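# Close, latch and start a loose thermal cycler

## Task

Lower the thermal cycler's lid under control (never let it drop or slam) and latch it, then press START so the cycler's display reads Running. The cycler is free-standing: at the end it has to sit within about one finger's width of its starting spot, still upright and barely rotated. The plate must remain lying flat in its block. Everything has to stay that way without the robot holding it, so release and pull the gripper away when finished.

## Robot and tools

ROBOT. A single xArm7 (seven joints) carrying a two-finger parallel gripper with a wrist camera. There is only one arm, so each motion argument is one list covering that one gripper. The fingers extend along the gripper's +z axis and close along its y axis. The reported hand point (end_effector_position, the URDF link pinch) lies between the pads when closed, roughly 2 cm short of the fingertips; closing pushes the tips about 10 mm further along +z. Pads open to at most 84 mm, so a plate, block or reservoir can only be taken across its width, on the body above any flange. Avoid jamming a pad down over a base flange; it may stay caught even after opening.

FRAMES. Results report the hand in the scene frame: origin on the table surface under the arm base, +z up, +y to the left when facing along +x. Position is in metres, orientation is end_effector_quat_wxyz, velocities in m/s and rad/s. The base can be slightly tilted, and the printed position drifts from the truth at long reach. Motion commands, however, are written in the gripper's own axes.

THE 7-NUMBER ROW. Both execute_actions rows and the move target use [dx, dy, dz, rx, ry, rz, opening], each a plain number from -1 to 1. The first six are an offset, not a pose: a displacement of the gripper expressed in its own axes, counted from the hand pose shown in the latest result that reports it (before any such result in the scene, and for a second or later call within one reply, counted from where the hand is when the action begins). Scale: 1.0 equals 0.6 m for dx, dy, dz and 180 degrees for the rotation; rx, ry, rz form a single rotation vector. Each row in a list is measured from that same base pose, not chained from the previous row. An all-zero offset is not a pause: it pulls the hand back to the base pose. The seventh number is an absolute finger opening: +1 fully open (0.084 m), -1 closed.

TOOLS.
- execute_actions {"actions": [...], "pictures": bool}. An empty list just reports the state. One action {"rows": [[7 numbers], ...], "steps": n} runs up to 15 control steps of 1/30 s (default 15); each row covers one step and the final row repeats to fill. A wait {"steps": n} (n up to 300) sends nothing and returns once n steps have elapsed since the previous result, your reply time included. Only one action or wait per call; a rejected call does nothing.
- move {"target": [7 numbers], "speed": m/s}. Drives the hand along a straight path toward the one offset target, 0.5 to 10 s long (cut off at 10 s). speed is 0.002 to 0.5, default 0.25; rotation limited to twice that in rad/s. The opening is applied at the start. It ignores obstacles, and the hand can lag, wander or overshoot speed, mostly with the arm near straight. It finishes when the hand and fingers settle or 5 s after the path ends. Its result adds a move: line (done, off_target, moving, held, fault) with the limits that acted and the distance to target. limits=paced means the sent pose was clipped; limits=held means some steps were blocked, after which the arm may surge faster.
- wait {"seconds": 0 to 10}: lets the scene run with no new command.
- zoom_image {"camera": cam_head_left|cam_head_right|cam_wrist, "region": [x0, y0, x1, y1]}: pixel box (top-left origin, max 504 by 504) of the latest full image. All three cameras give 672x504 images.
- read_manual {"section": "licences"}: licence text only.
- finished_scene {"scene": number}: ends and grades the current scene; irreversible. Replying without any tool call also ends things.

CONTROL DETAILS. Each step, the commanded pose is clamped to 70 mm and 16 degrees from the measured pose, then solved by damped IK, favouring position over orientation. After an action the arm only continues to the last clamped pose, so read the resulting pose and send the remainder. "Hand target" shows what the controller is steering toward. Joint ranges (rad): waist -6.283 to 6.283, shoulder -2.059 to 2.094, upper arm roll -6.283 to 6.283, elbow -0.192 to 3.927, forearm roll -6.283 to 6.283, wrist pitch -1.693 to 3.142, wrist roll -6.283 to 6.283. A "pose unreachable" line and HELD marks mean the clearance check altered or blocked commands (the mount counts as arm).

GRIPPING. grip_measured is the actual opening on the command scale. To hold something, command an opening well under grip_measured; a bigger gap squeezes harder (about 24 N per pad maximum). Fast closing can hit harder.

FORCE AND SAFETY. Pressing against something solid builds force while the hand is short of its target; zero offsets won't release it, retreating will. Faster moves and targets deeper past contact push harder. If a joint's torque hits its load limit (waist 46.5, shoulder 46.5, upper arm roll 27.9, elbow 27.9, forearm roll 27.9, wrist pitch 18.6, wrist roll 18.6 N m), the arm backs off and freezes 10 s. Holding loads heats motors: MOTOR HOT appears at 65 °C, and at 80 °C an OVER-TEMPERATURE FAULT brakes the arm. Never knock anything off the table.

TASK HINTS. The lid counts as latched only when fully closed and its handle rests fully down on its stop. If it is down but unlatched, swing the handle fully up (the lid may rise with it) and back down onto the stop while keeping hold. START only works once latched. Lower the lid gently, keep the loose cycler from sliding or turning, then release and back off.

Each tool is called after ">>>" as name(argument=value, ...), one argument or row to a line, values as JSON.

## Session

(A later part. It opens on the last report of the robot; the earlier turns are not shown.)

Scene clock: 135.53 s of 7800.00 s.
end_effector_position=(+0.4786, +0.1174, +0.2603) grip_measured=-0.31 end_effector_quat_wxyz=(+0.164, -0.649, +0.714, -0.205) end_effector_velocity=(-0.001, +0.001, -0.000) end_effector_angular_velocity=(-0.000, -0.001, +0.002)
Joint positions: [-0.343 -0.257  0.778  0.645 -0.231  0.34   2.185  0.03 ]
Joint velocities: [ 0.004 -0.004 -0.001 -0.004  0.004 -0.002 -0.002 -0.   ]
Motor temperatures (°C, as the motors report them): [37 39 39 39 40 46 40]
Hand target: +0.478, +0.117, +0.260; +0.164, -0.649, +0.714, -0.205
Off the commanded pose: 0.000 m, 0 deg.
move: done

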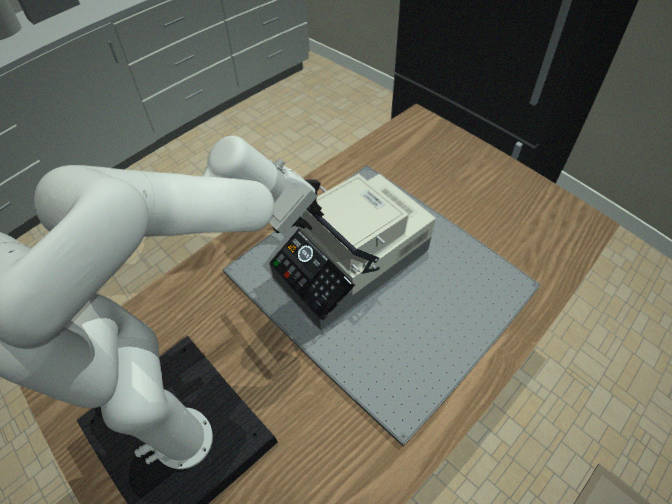

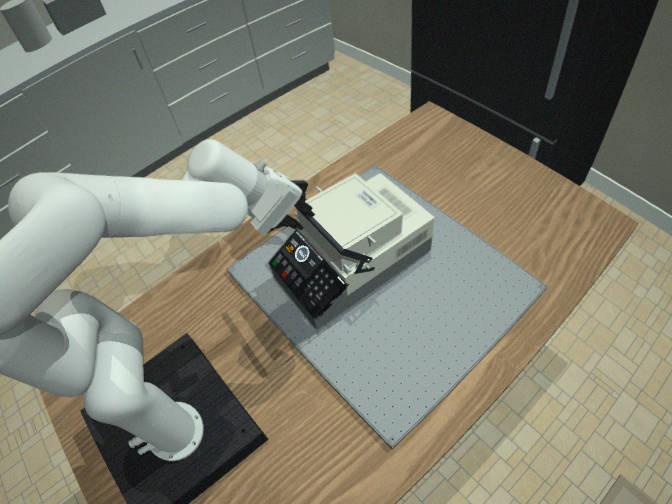

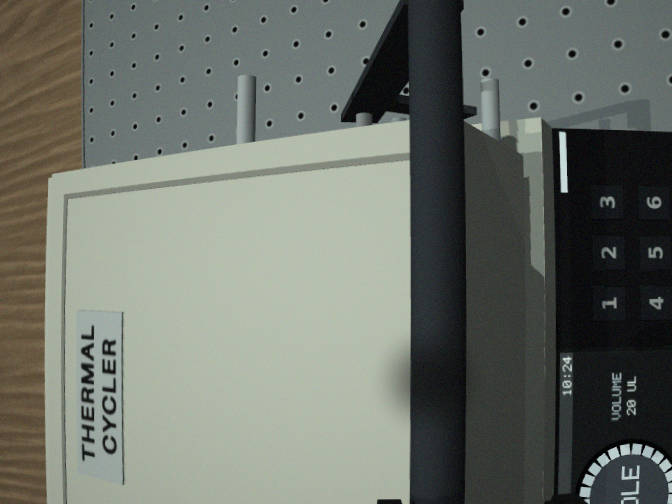

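>>> move(
  target=[0,0,-0.065,0,0,0,-0.3],
  speed=0.05,
)

>>> move(
  target=[0,-0.036,0.022,-0.14,0,0,-1],
  speed=0.1,
)

>>> move(
  target=[0,0.032,0.058,0,0,0,-1],
  speed=0.025,
)

>>> zoom_image(
  camera="cam_head_right",
  region=[260,150,450,340],
)

Scene clock: 138.63 s of 7800.00 s.
end_effector_position=(+0.4592, +0.1205, +0.2936) grip_measured=-0.32 end_effector_quat_wxyz=(+0.164, -0.649, +0.714, -0.205) end_effector_velocity=(-0.000, +0.000, +0.002) end_effector_angular_velocity=(+0.002, -0.000, +0.000)
Joint positions: [-0.21  -0.387  0.676  0.634 -0.068  0.448  2.065  0.03 ]
Joint velocities: [ 0.006 -0.004 -0.006  0.001  0.006  0.005 -0.005 -0.   ]
Motor temperatures (°C, as the motors report them): [37 39 39 39 40 46 40]
Hand target: +0.459, +0.121, +0.294; +0.164, -0.649, +0.714, -0.205
Off the commanded pose: 0.000 m, 0 deg.
move: done

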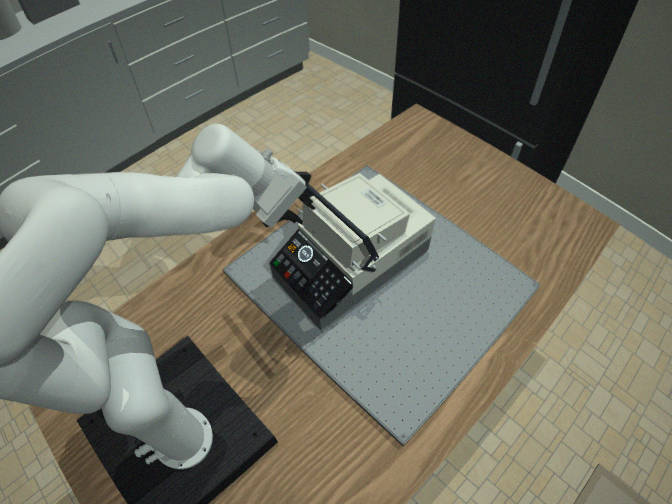

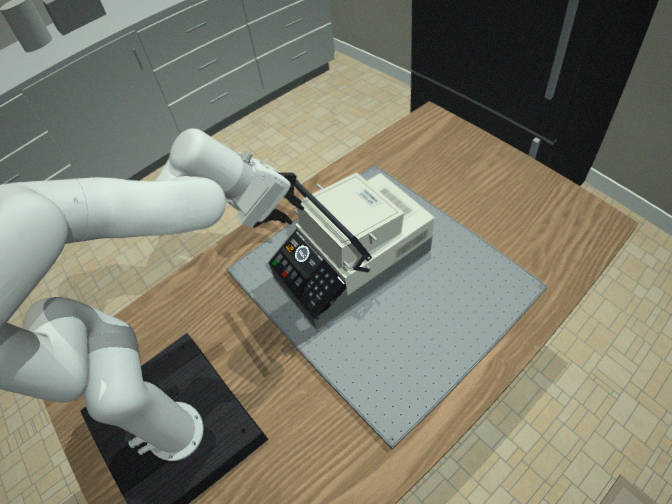

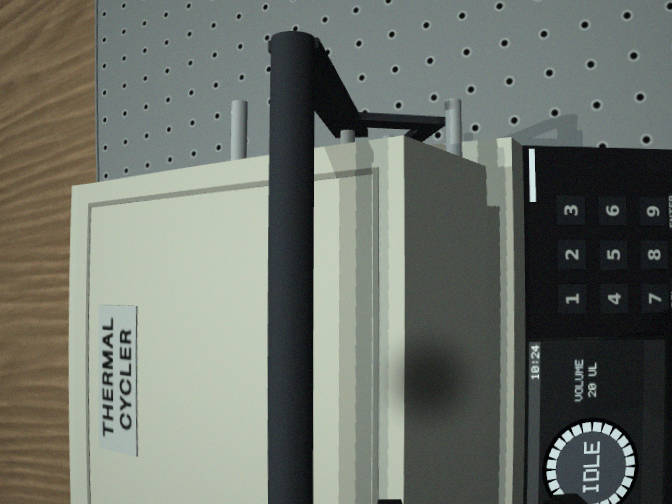

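Scene clock: 141.17 s of 7800.00 s.
end_effector_position=(+0.4843, +0.1181, +0.2930) grip_measured=-1.00 end_effector_quat_wxyz=(+0.019, -0.669, +0.742, -0.044) end_effector_velocity=(+0.000, +0.001, -0.000) end_effector_angular_velocity=(-0.001, +0.011, +0.002)
Joint positions: [-0.245 -0.002  0.669  1.122 -0.095  1.033  2.001  0.   ]
Joint velocities: [ 0.001  0.011  0.002  0.013 -0.005  0.016  0.002  0.   ]
Motor temperatures (°C, as the motors report them): [37 39 39 39 40 46 40]
Hand target: +0.484, +0.118, +0.293; +0.019, -0.669, +0.742, -0.043
Off the commanded pose: 0.000 m, 0 deg.
move: done

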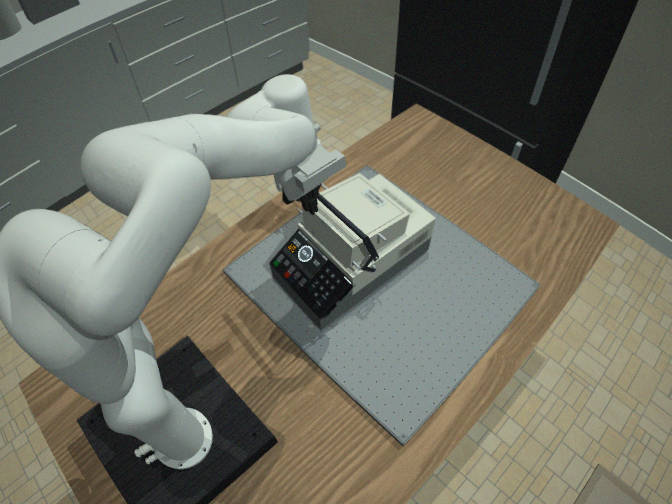

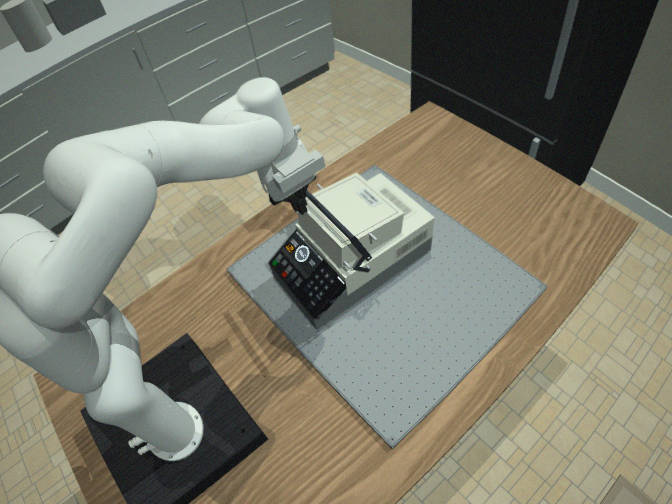

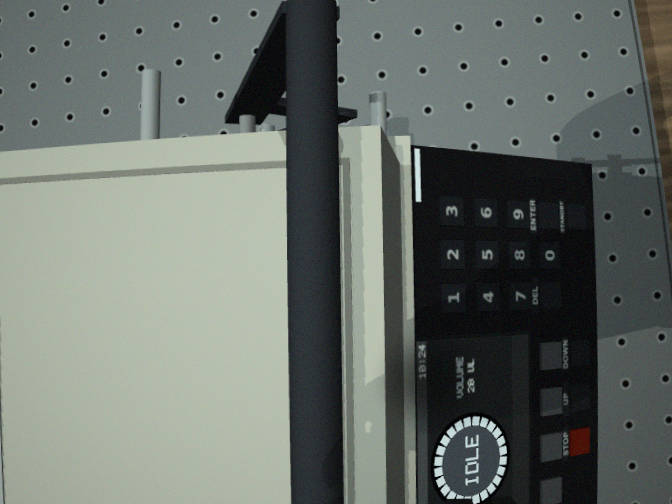

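Scene clock: 143.00 s of 7800.00 s.
end_effector_position=(+0.4684, +0.1186, +0.2568) grip_measured=-1.00 end_effector_quat_wxyz=(+0.019, -0.669, +0.742, -0.044) end_effector_velocity=(+0.001, +0.000, -0.000) end_effector_angular_velocity=(+0.001, -0.005, -0.000)
Joint positions: [-0.242 -0.018  0.671  0.999 -0.09   0.923  2.012  0.   ]
Joint velocities: [-0.    -0.002  0.    -0.004  0.    -0.008  0.001  0.   ]
Motor temperatures (°C, as the motors report them): [37 39 39 39 40 46 40]
Hand target: +0.468, +0.119, +0.257; +0.019, -0.669, +0.742, -0.044
Off the commanded pose: 0.000 m, 0 deg.
move: done

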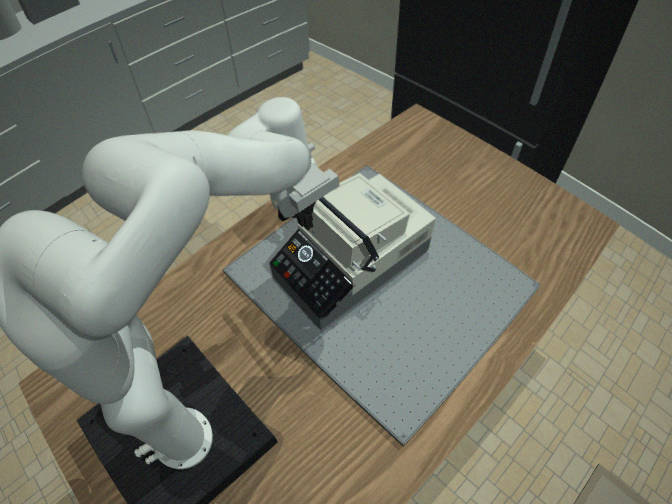

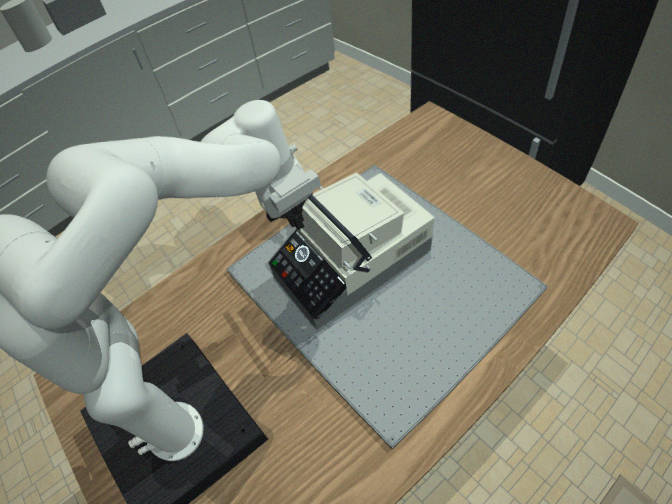

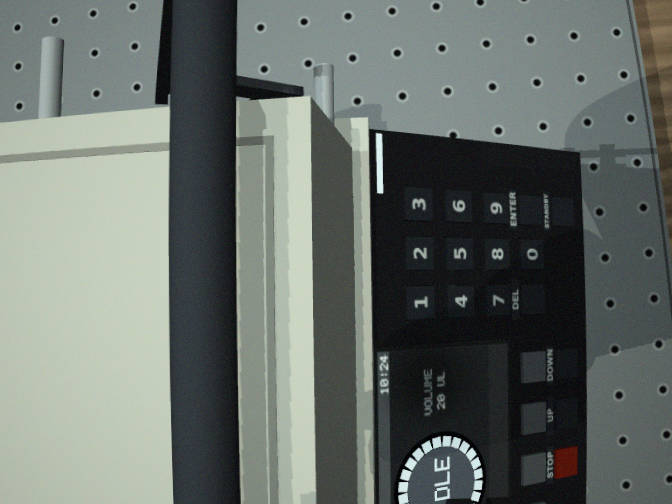

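Region (260, 150, 450, 340) of cam_head_right's 672x504 image, scaled by 2.653, with more detail than that image has.

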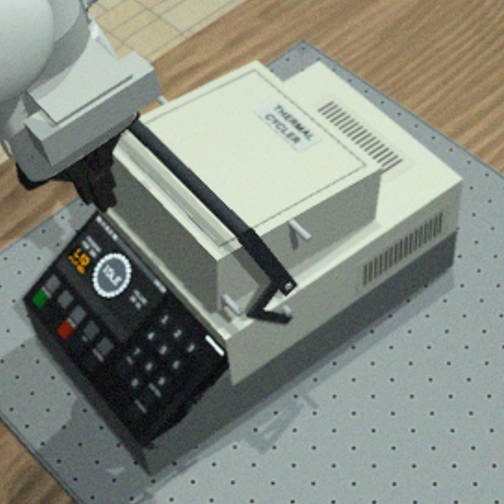

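>>> move(
  target=[0,0,-0.085,0,0,0,-1],
  speed=0.1,
)

>>> move(
  target=[0,-0.14,0,0,0,0,-1],
  speed=0.1,
)

>>> move(
  target=[0,0,0.065,0,0,0,-1],
  speed=0.06,
)

>>> move(
  target=[0,0.085,0,0,0,0,-1],
  speed=0.025,
)

>>> zoom_image(
  camera="cam_head_right",
  region=[260,150,450,340],
)

Scene clock: 146.77 s of 7800.00 s.
end_effector_position=(+0.4638, +0.1207, +0.3071) grip_measured=-1.00 end_effector_quat_wxyz=(+0.019, -0.669, +0.742, -0.043) end_effector_velocity=(+0.001, +0.000, +0.003) end_effector_angular_velocity=(+0.001, -0.003, +0.000)
Joint positions: [-0.241 -0.094  0.663  1.081 -0.028  1.063  1.966  0.   ]
Joint velocities: [-0.    -0.003 -0.     0.006  0.002  0.005 -0.002  0.   ]
Motor temperatures (°C, as the motors report them): [37 39 39 39 40 46 40]
Hand target: +0.464, +0.121, +0.308; +0.019, -0.669, +0.741, -0.044
Off the commanded pose: 0.001 m, 0 deg.
move: done

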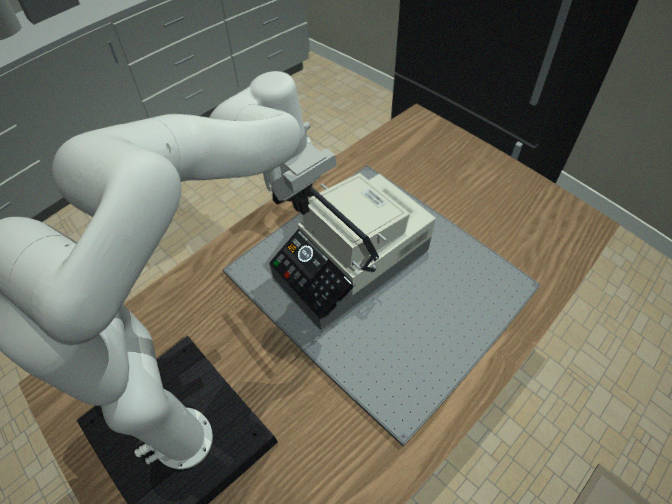

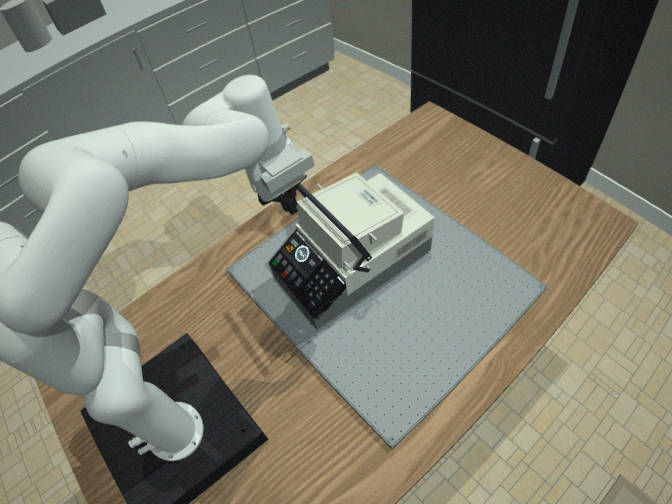

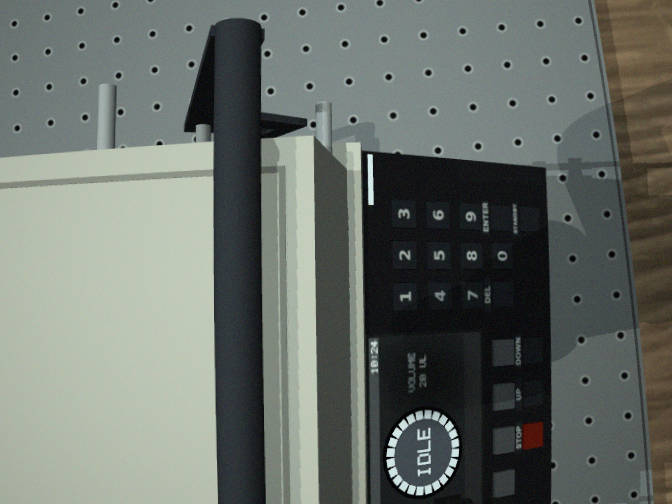

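Scene clock: 148.03 s of 7800.00 s.
end_effector_position=(+0.5467, +0.1122, +0.3146) grip_measured=-1.00 end_effector_quat_wxyz=(+0.019, -0.669, +0.741, -0.043) end_effector_velocity=(+0.002, -0.001, -0.001) end_effector_angular_velocity=(-0.000, +0.003, -0.003)
Joint positions: [-0.211  0.222  0.662  1.415 -0.24   1.156  2.051  0.   ]
Joint velocities: [ 0.002  0.01  -0.002  0.009 -0.005  0.004  0.002  0.   ]
Motor temperatures (°C, as the motors report them): [37 39 39 39 40 46 40]
Hand target: +0.547, +0.112, +0.315; +0.019, -0.669, +0.742, -0.043
Off the commanded pose: 0.000 m, 0 deg.
move: done

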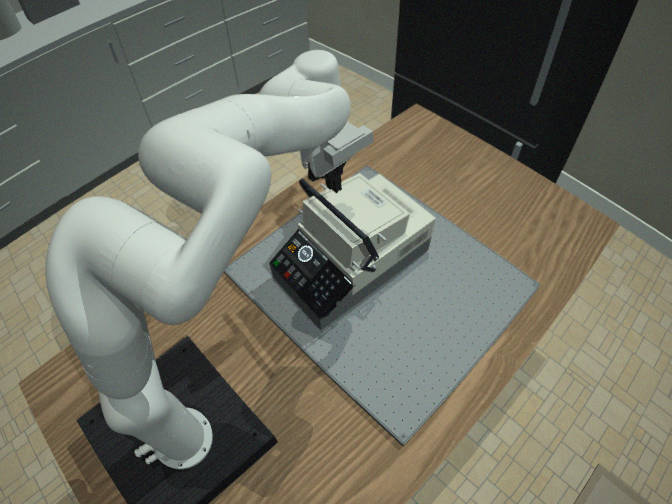

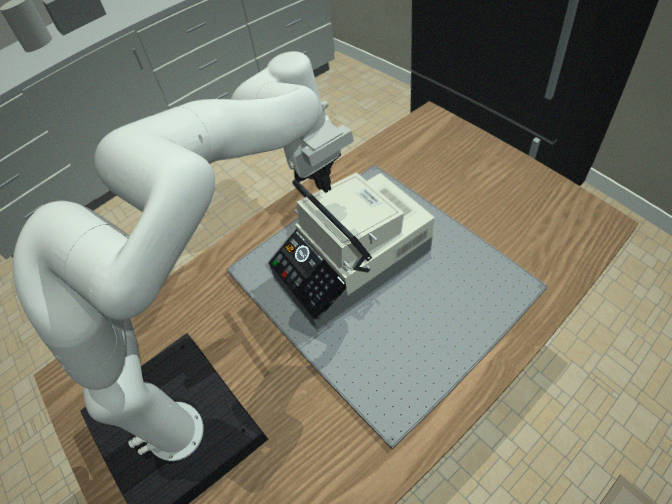

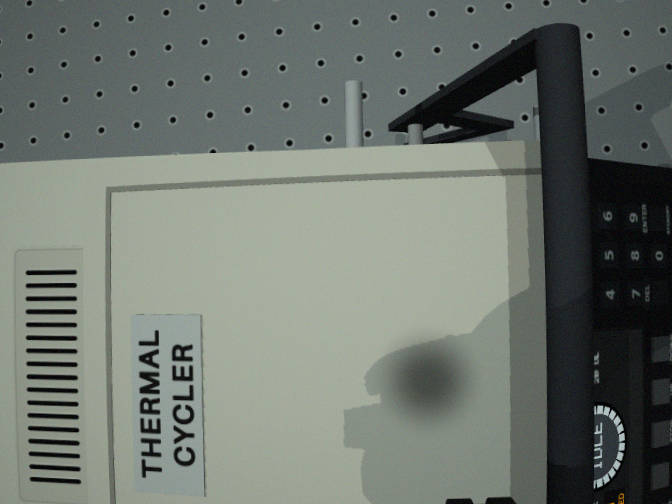

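Scene clock: 149.03 s of 7800.00 s.
end_effector_position=(+0.5502, +0.1106, +0.2762) grip_measured=-1.00 end_effector_quat_wxyz=(+0.019, -0.669, +0.742, -0.043) end_effector_velocity=(+0.000, +0.000, -0.001) end_effector_angular_velocity=(+0.000, -0.002, +0.000)
Joint positions: [-0.207  0.263  0.65   1.351 -0.275  1.061  2.075  0.   ]
Joint velocities: [ 0.     0.001 -0.    -0.003 -0.001 -0.006  0.001  0.   ]
Motor temperatures (°C, as the motors report them): [37 39 39 39 40 46 40]
Hand target: +0.550, +0.111, +0.276; +0.019, -0.669, +0.742, -0.043
Off the commanded pose: 0.000 m, 0 deg.
move: done

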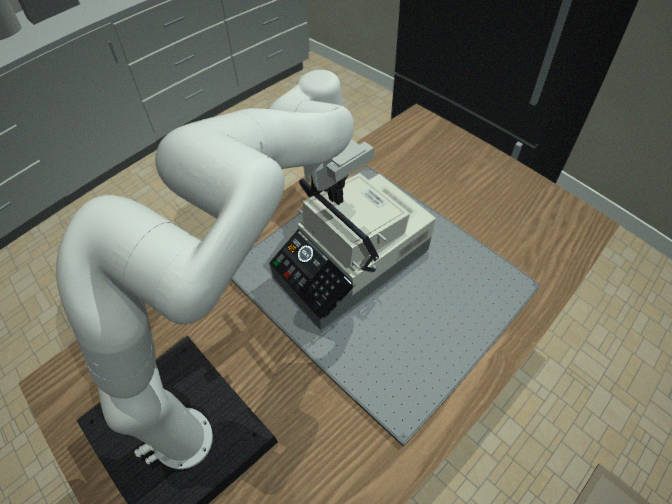

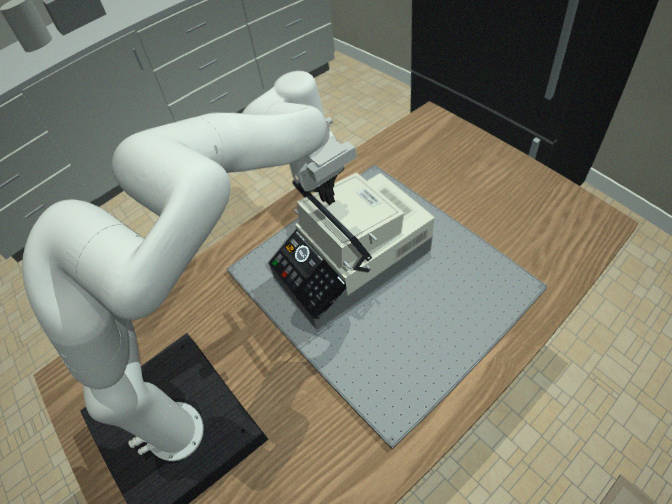

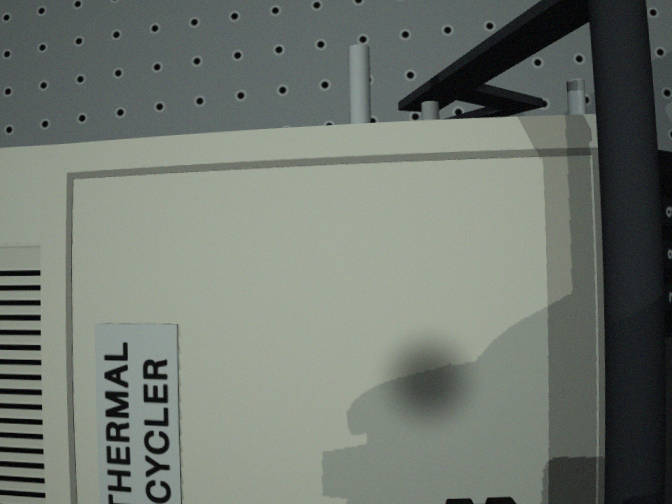

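Scene clock: 151.37 s of 7800.00 s.
end_effector_position=(+0.4998, +0.1159, +0.2718) grip_measured=-1.00 end_effector_quat_wxyz=(+0.019, -0.669, +0.741, -0.044) end_effector_velocity=(-0.002, -0.000, -0.002) end_effector_angular_velocity=(+0.001, +0.004, -0.001)
Joint positions: [-0.247  0.081  0.675  1.139 -0.16   0.988  2.037  0.   ]
Joint velocities: [-0.001 -0.003 -0.    -0.008  0.004 -0.003 -0.002  0.   ]
Motor temperatures (°C, as the motors report them): [37 39 39 39 40 46 40]
Hand target: +0.500, +0.116, +0.272; +0.019, -0.669, +0.741, -0.044
Off the commanded pose: 0.000 m, 0 deg.
move: done

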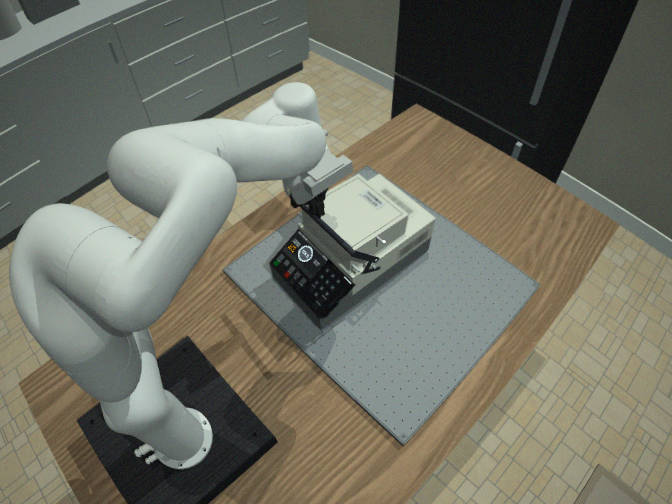

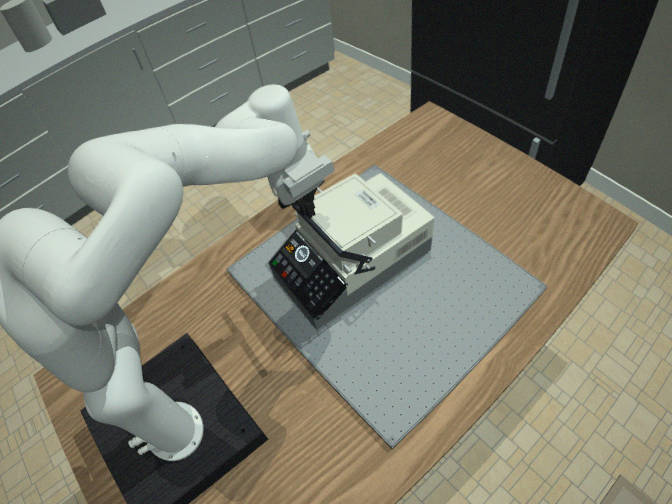

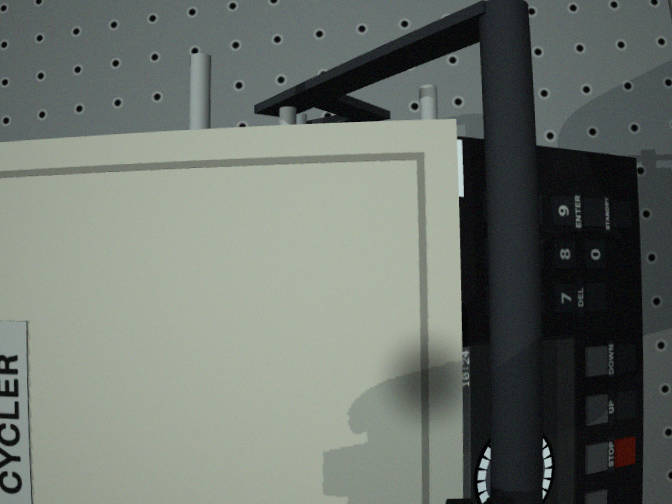

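Region (260, 150, 450, 340) of cam_head_right's 672x504 image, scaled by 2.653, with more detail than that image has.

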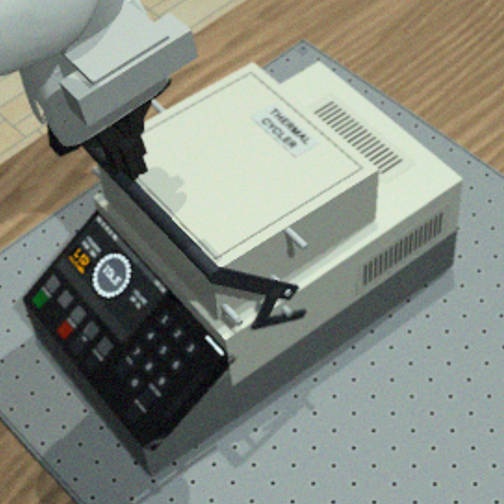

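>>> move(
  target=[0,0,-0.02,0,0,0,-1],
  speed=0.05,
)

>>> move(
  target=[0,0.025,0,0,0,0,-1],
  speed=0.05,
)

>>> move(
  target=[0,0,0.035,0,0,0,-1],
  speed=0.02,
)

Scene clock: 157.23 s of 7800.00 s.
end_effector_position=(+0.4987, +0.1165, +0.2835) grip_measured=-1.00 end_effector_quat_wxyz=(+0.019, -0.669, +0.741, -0.044) end_effector_velocity=(-0.001, +0.001, -0.001) end_effector_angular_velocity=(+0.002, +0.005, +0.001)
Joint positions: [-0.249  0.064  0.677  1.157 -0.144  1.018  2.026  0.   ]
Joint velocities: [ 0.001  0.     0.001 -0.     0.003  0.004 -0.001  0.   ]
Motor temperatures (°C, as the motors report them): [37 39 38 39 40 46 40]
Hand target: +0.499, +0.116, +0.284; +0.019, -0.669, +0.741, -0.044
Off the commanded pose: 0.000 m, 0 deg.
After step 90, 2.13 s passed at rest.
move: done

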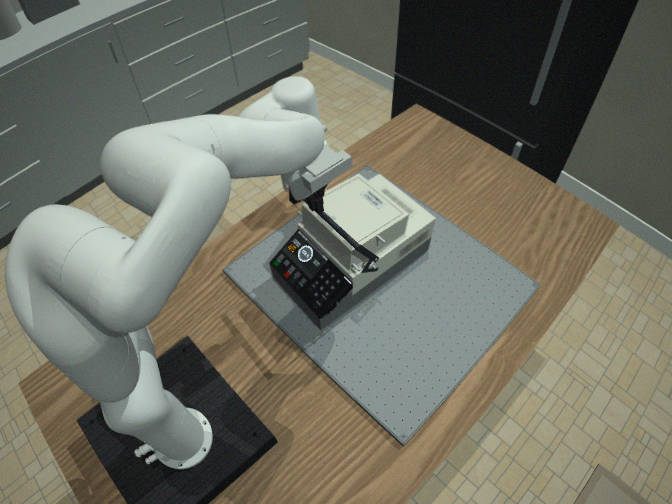

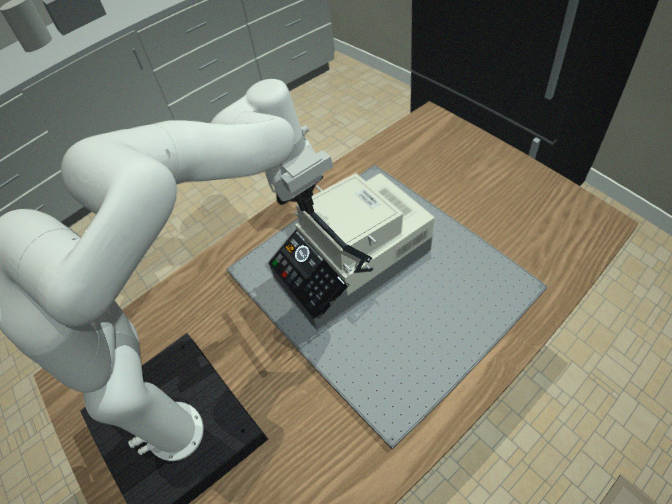

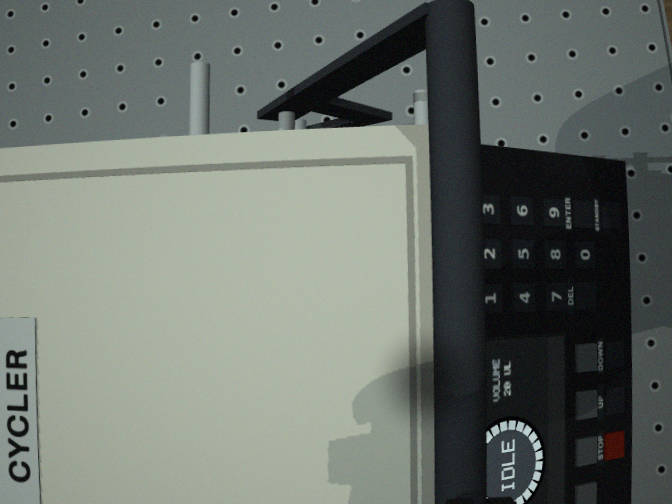

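Scene clock: 157.97 s of 7800.00 s.
end_effector_position=(+0.4840, +0.1180, +0.2821) grip_measured=-1.00 end_effector_quat_wxyz=(+0.019, -0.669, +0.741, -0.044) end_effector_velocity=(-0.001, -0.002, -0.000) end_effector_angular_velocity=(+0.001, +0.001, -0.004)
Joint positions: [-0.252  0.009  0.678  1.1   -0.105  1.003  2.009  0.   ]
Joint velocities: [-0.002 -0.007 -0.002 -0.007  0.006 -0.002 -0.003  0.   ]
Motor temperatures (°C, as the motors report them): [37 39 38 39 40 46 40]
Hand target: +0.484, +0.118, +0.282; +0.019, -0.669, +0.741, -0.044
Off the commanded pose: 0.000 m, 0 deg.
move: done

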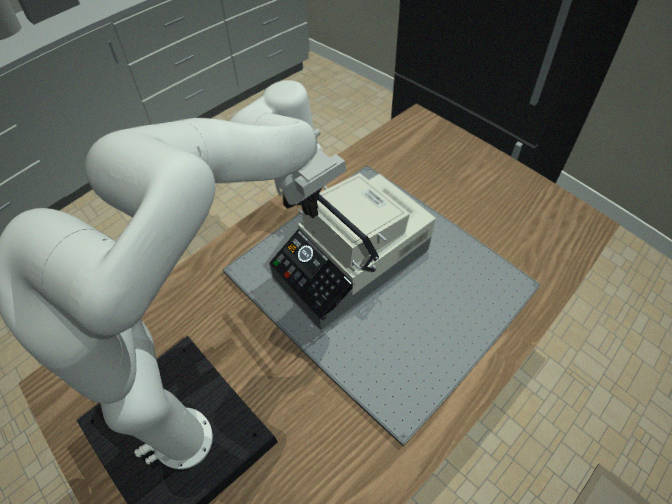

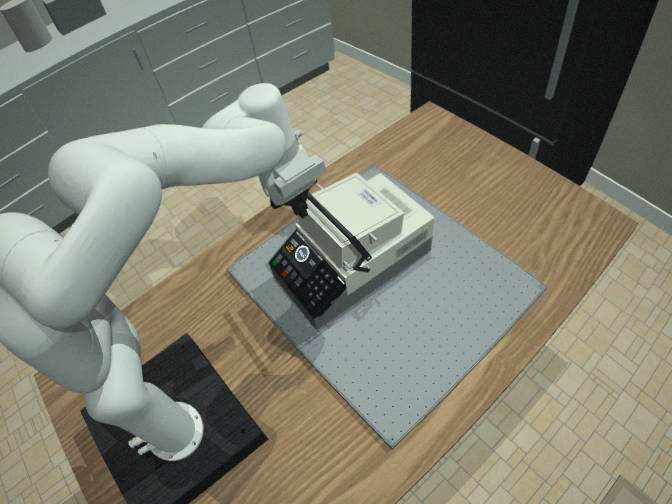

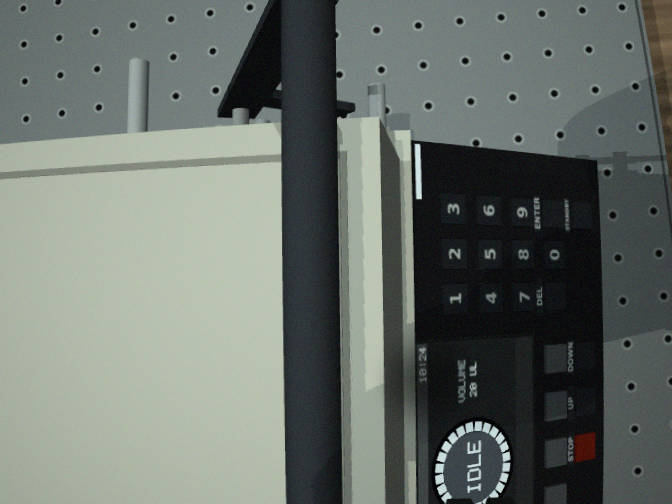

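Scene clock: 159.27 s of 7800.00 s.
end_effector_position=(+0.4858, +0.1170, +0.2614) grip_measured=-1.00 end_effector_quat_wxyz=(+0.019, -0.669, +0.741, -0.044) end_effector_velocity=(+0.001, +0.000, -0.001) end_effector_angular_velocity=(-0.001, -0.003, +0.001)
Joint positions: [-0.251  0.042  0.678  1.07  -0.134  0.948  2.03   0.   ]
Joint velocities: [ 0.     0.001  0.    -0.001 -0.003 -0.004  0.002  0.   ]
Motor temperatures (°C, as the motors report them): [37 39 38 39 40 46 40]
Hand target: +0.486, +0.117, +0.261; +0.019, -0.669, +0.742, -0.044
Off the commanded pose: 0.000 m, 0 deg.
move: done

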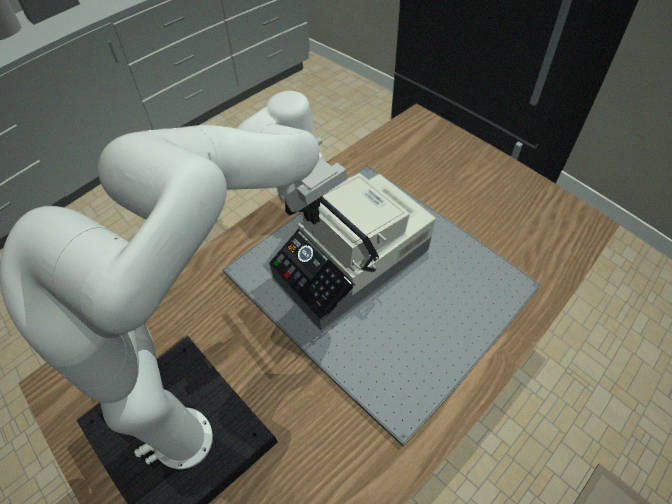

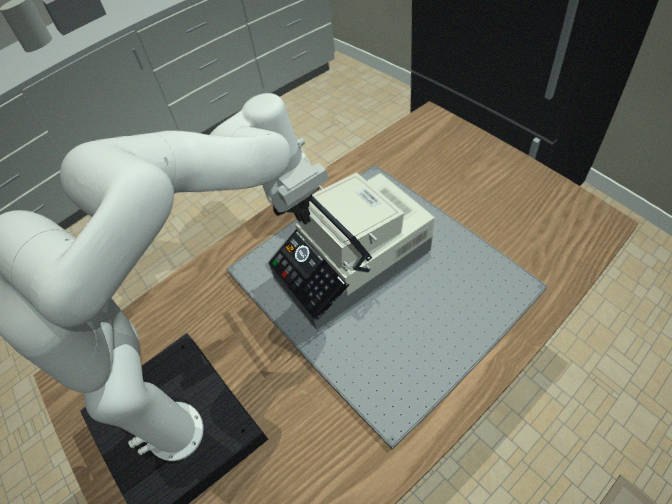

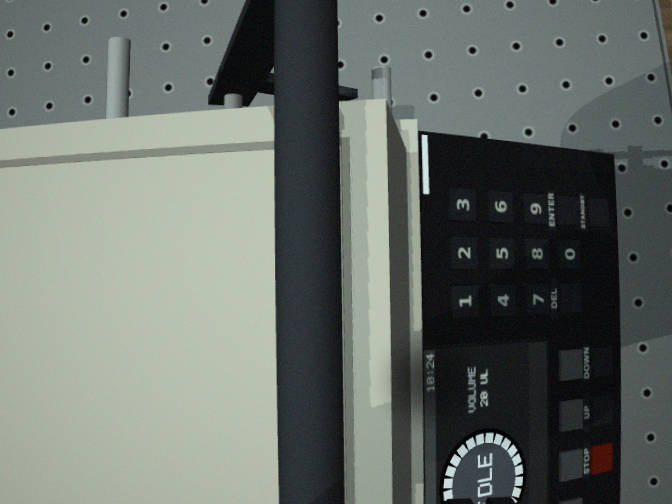

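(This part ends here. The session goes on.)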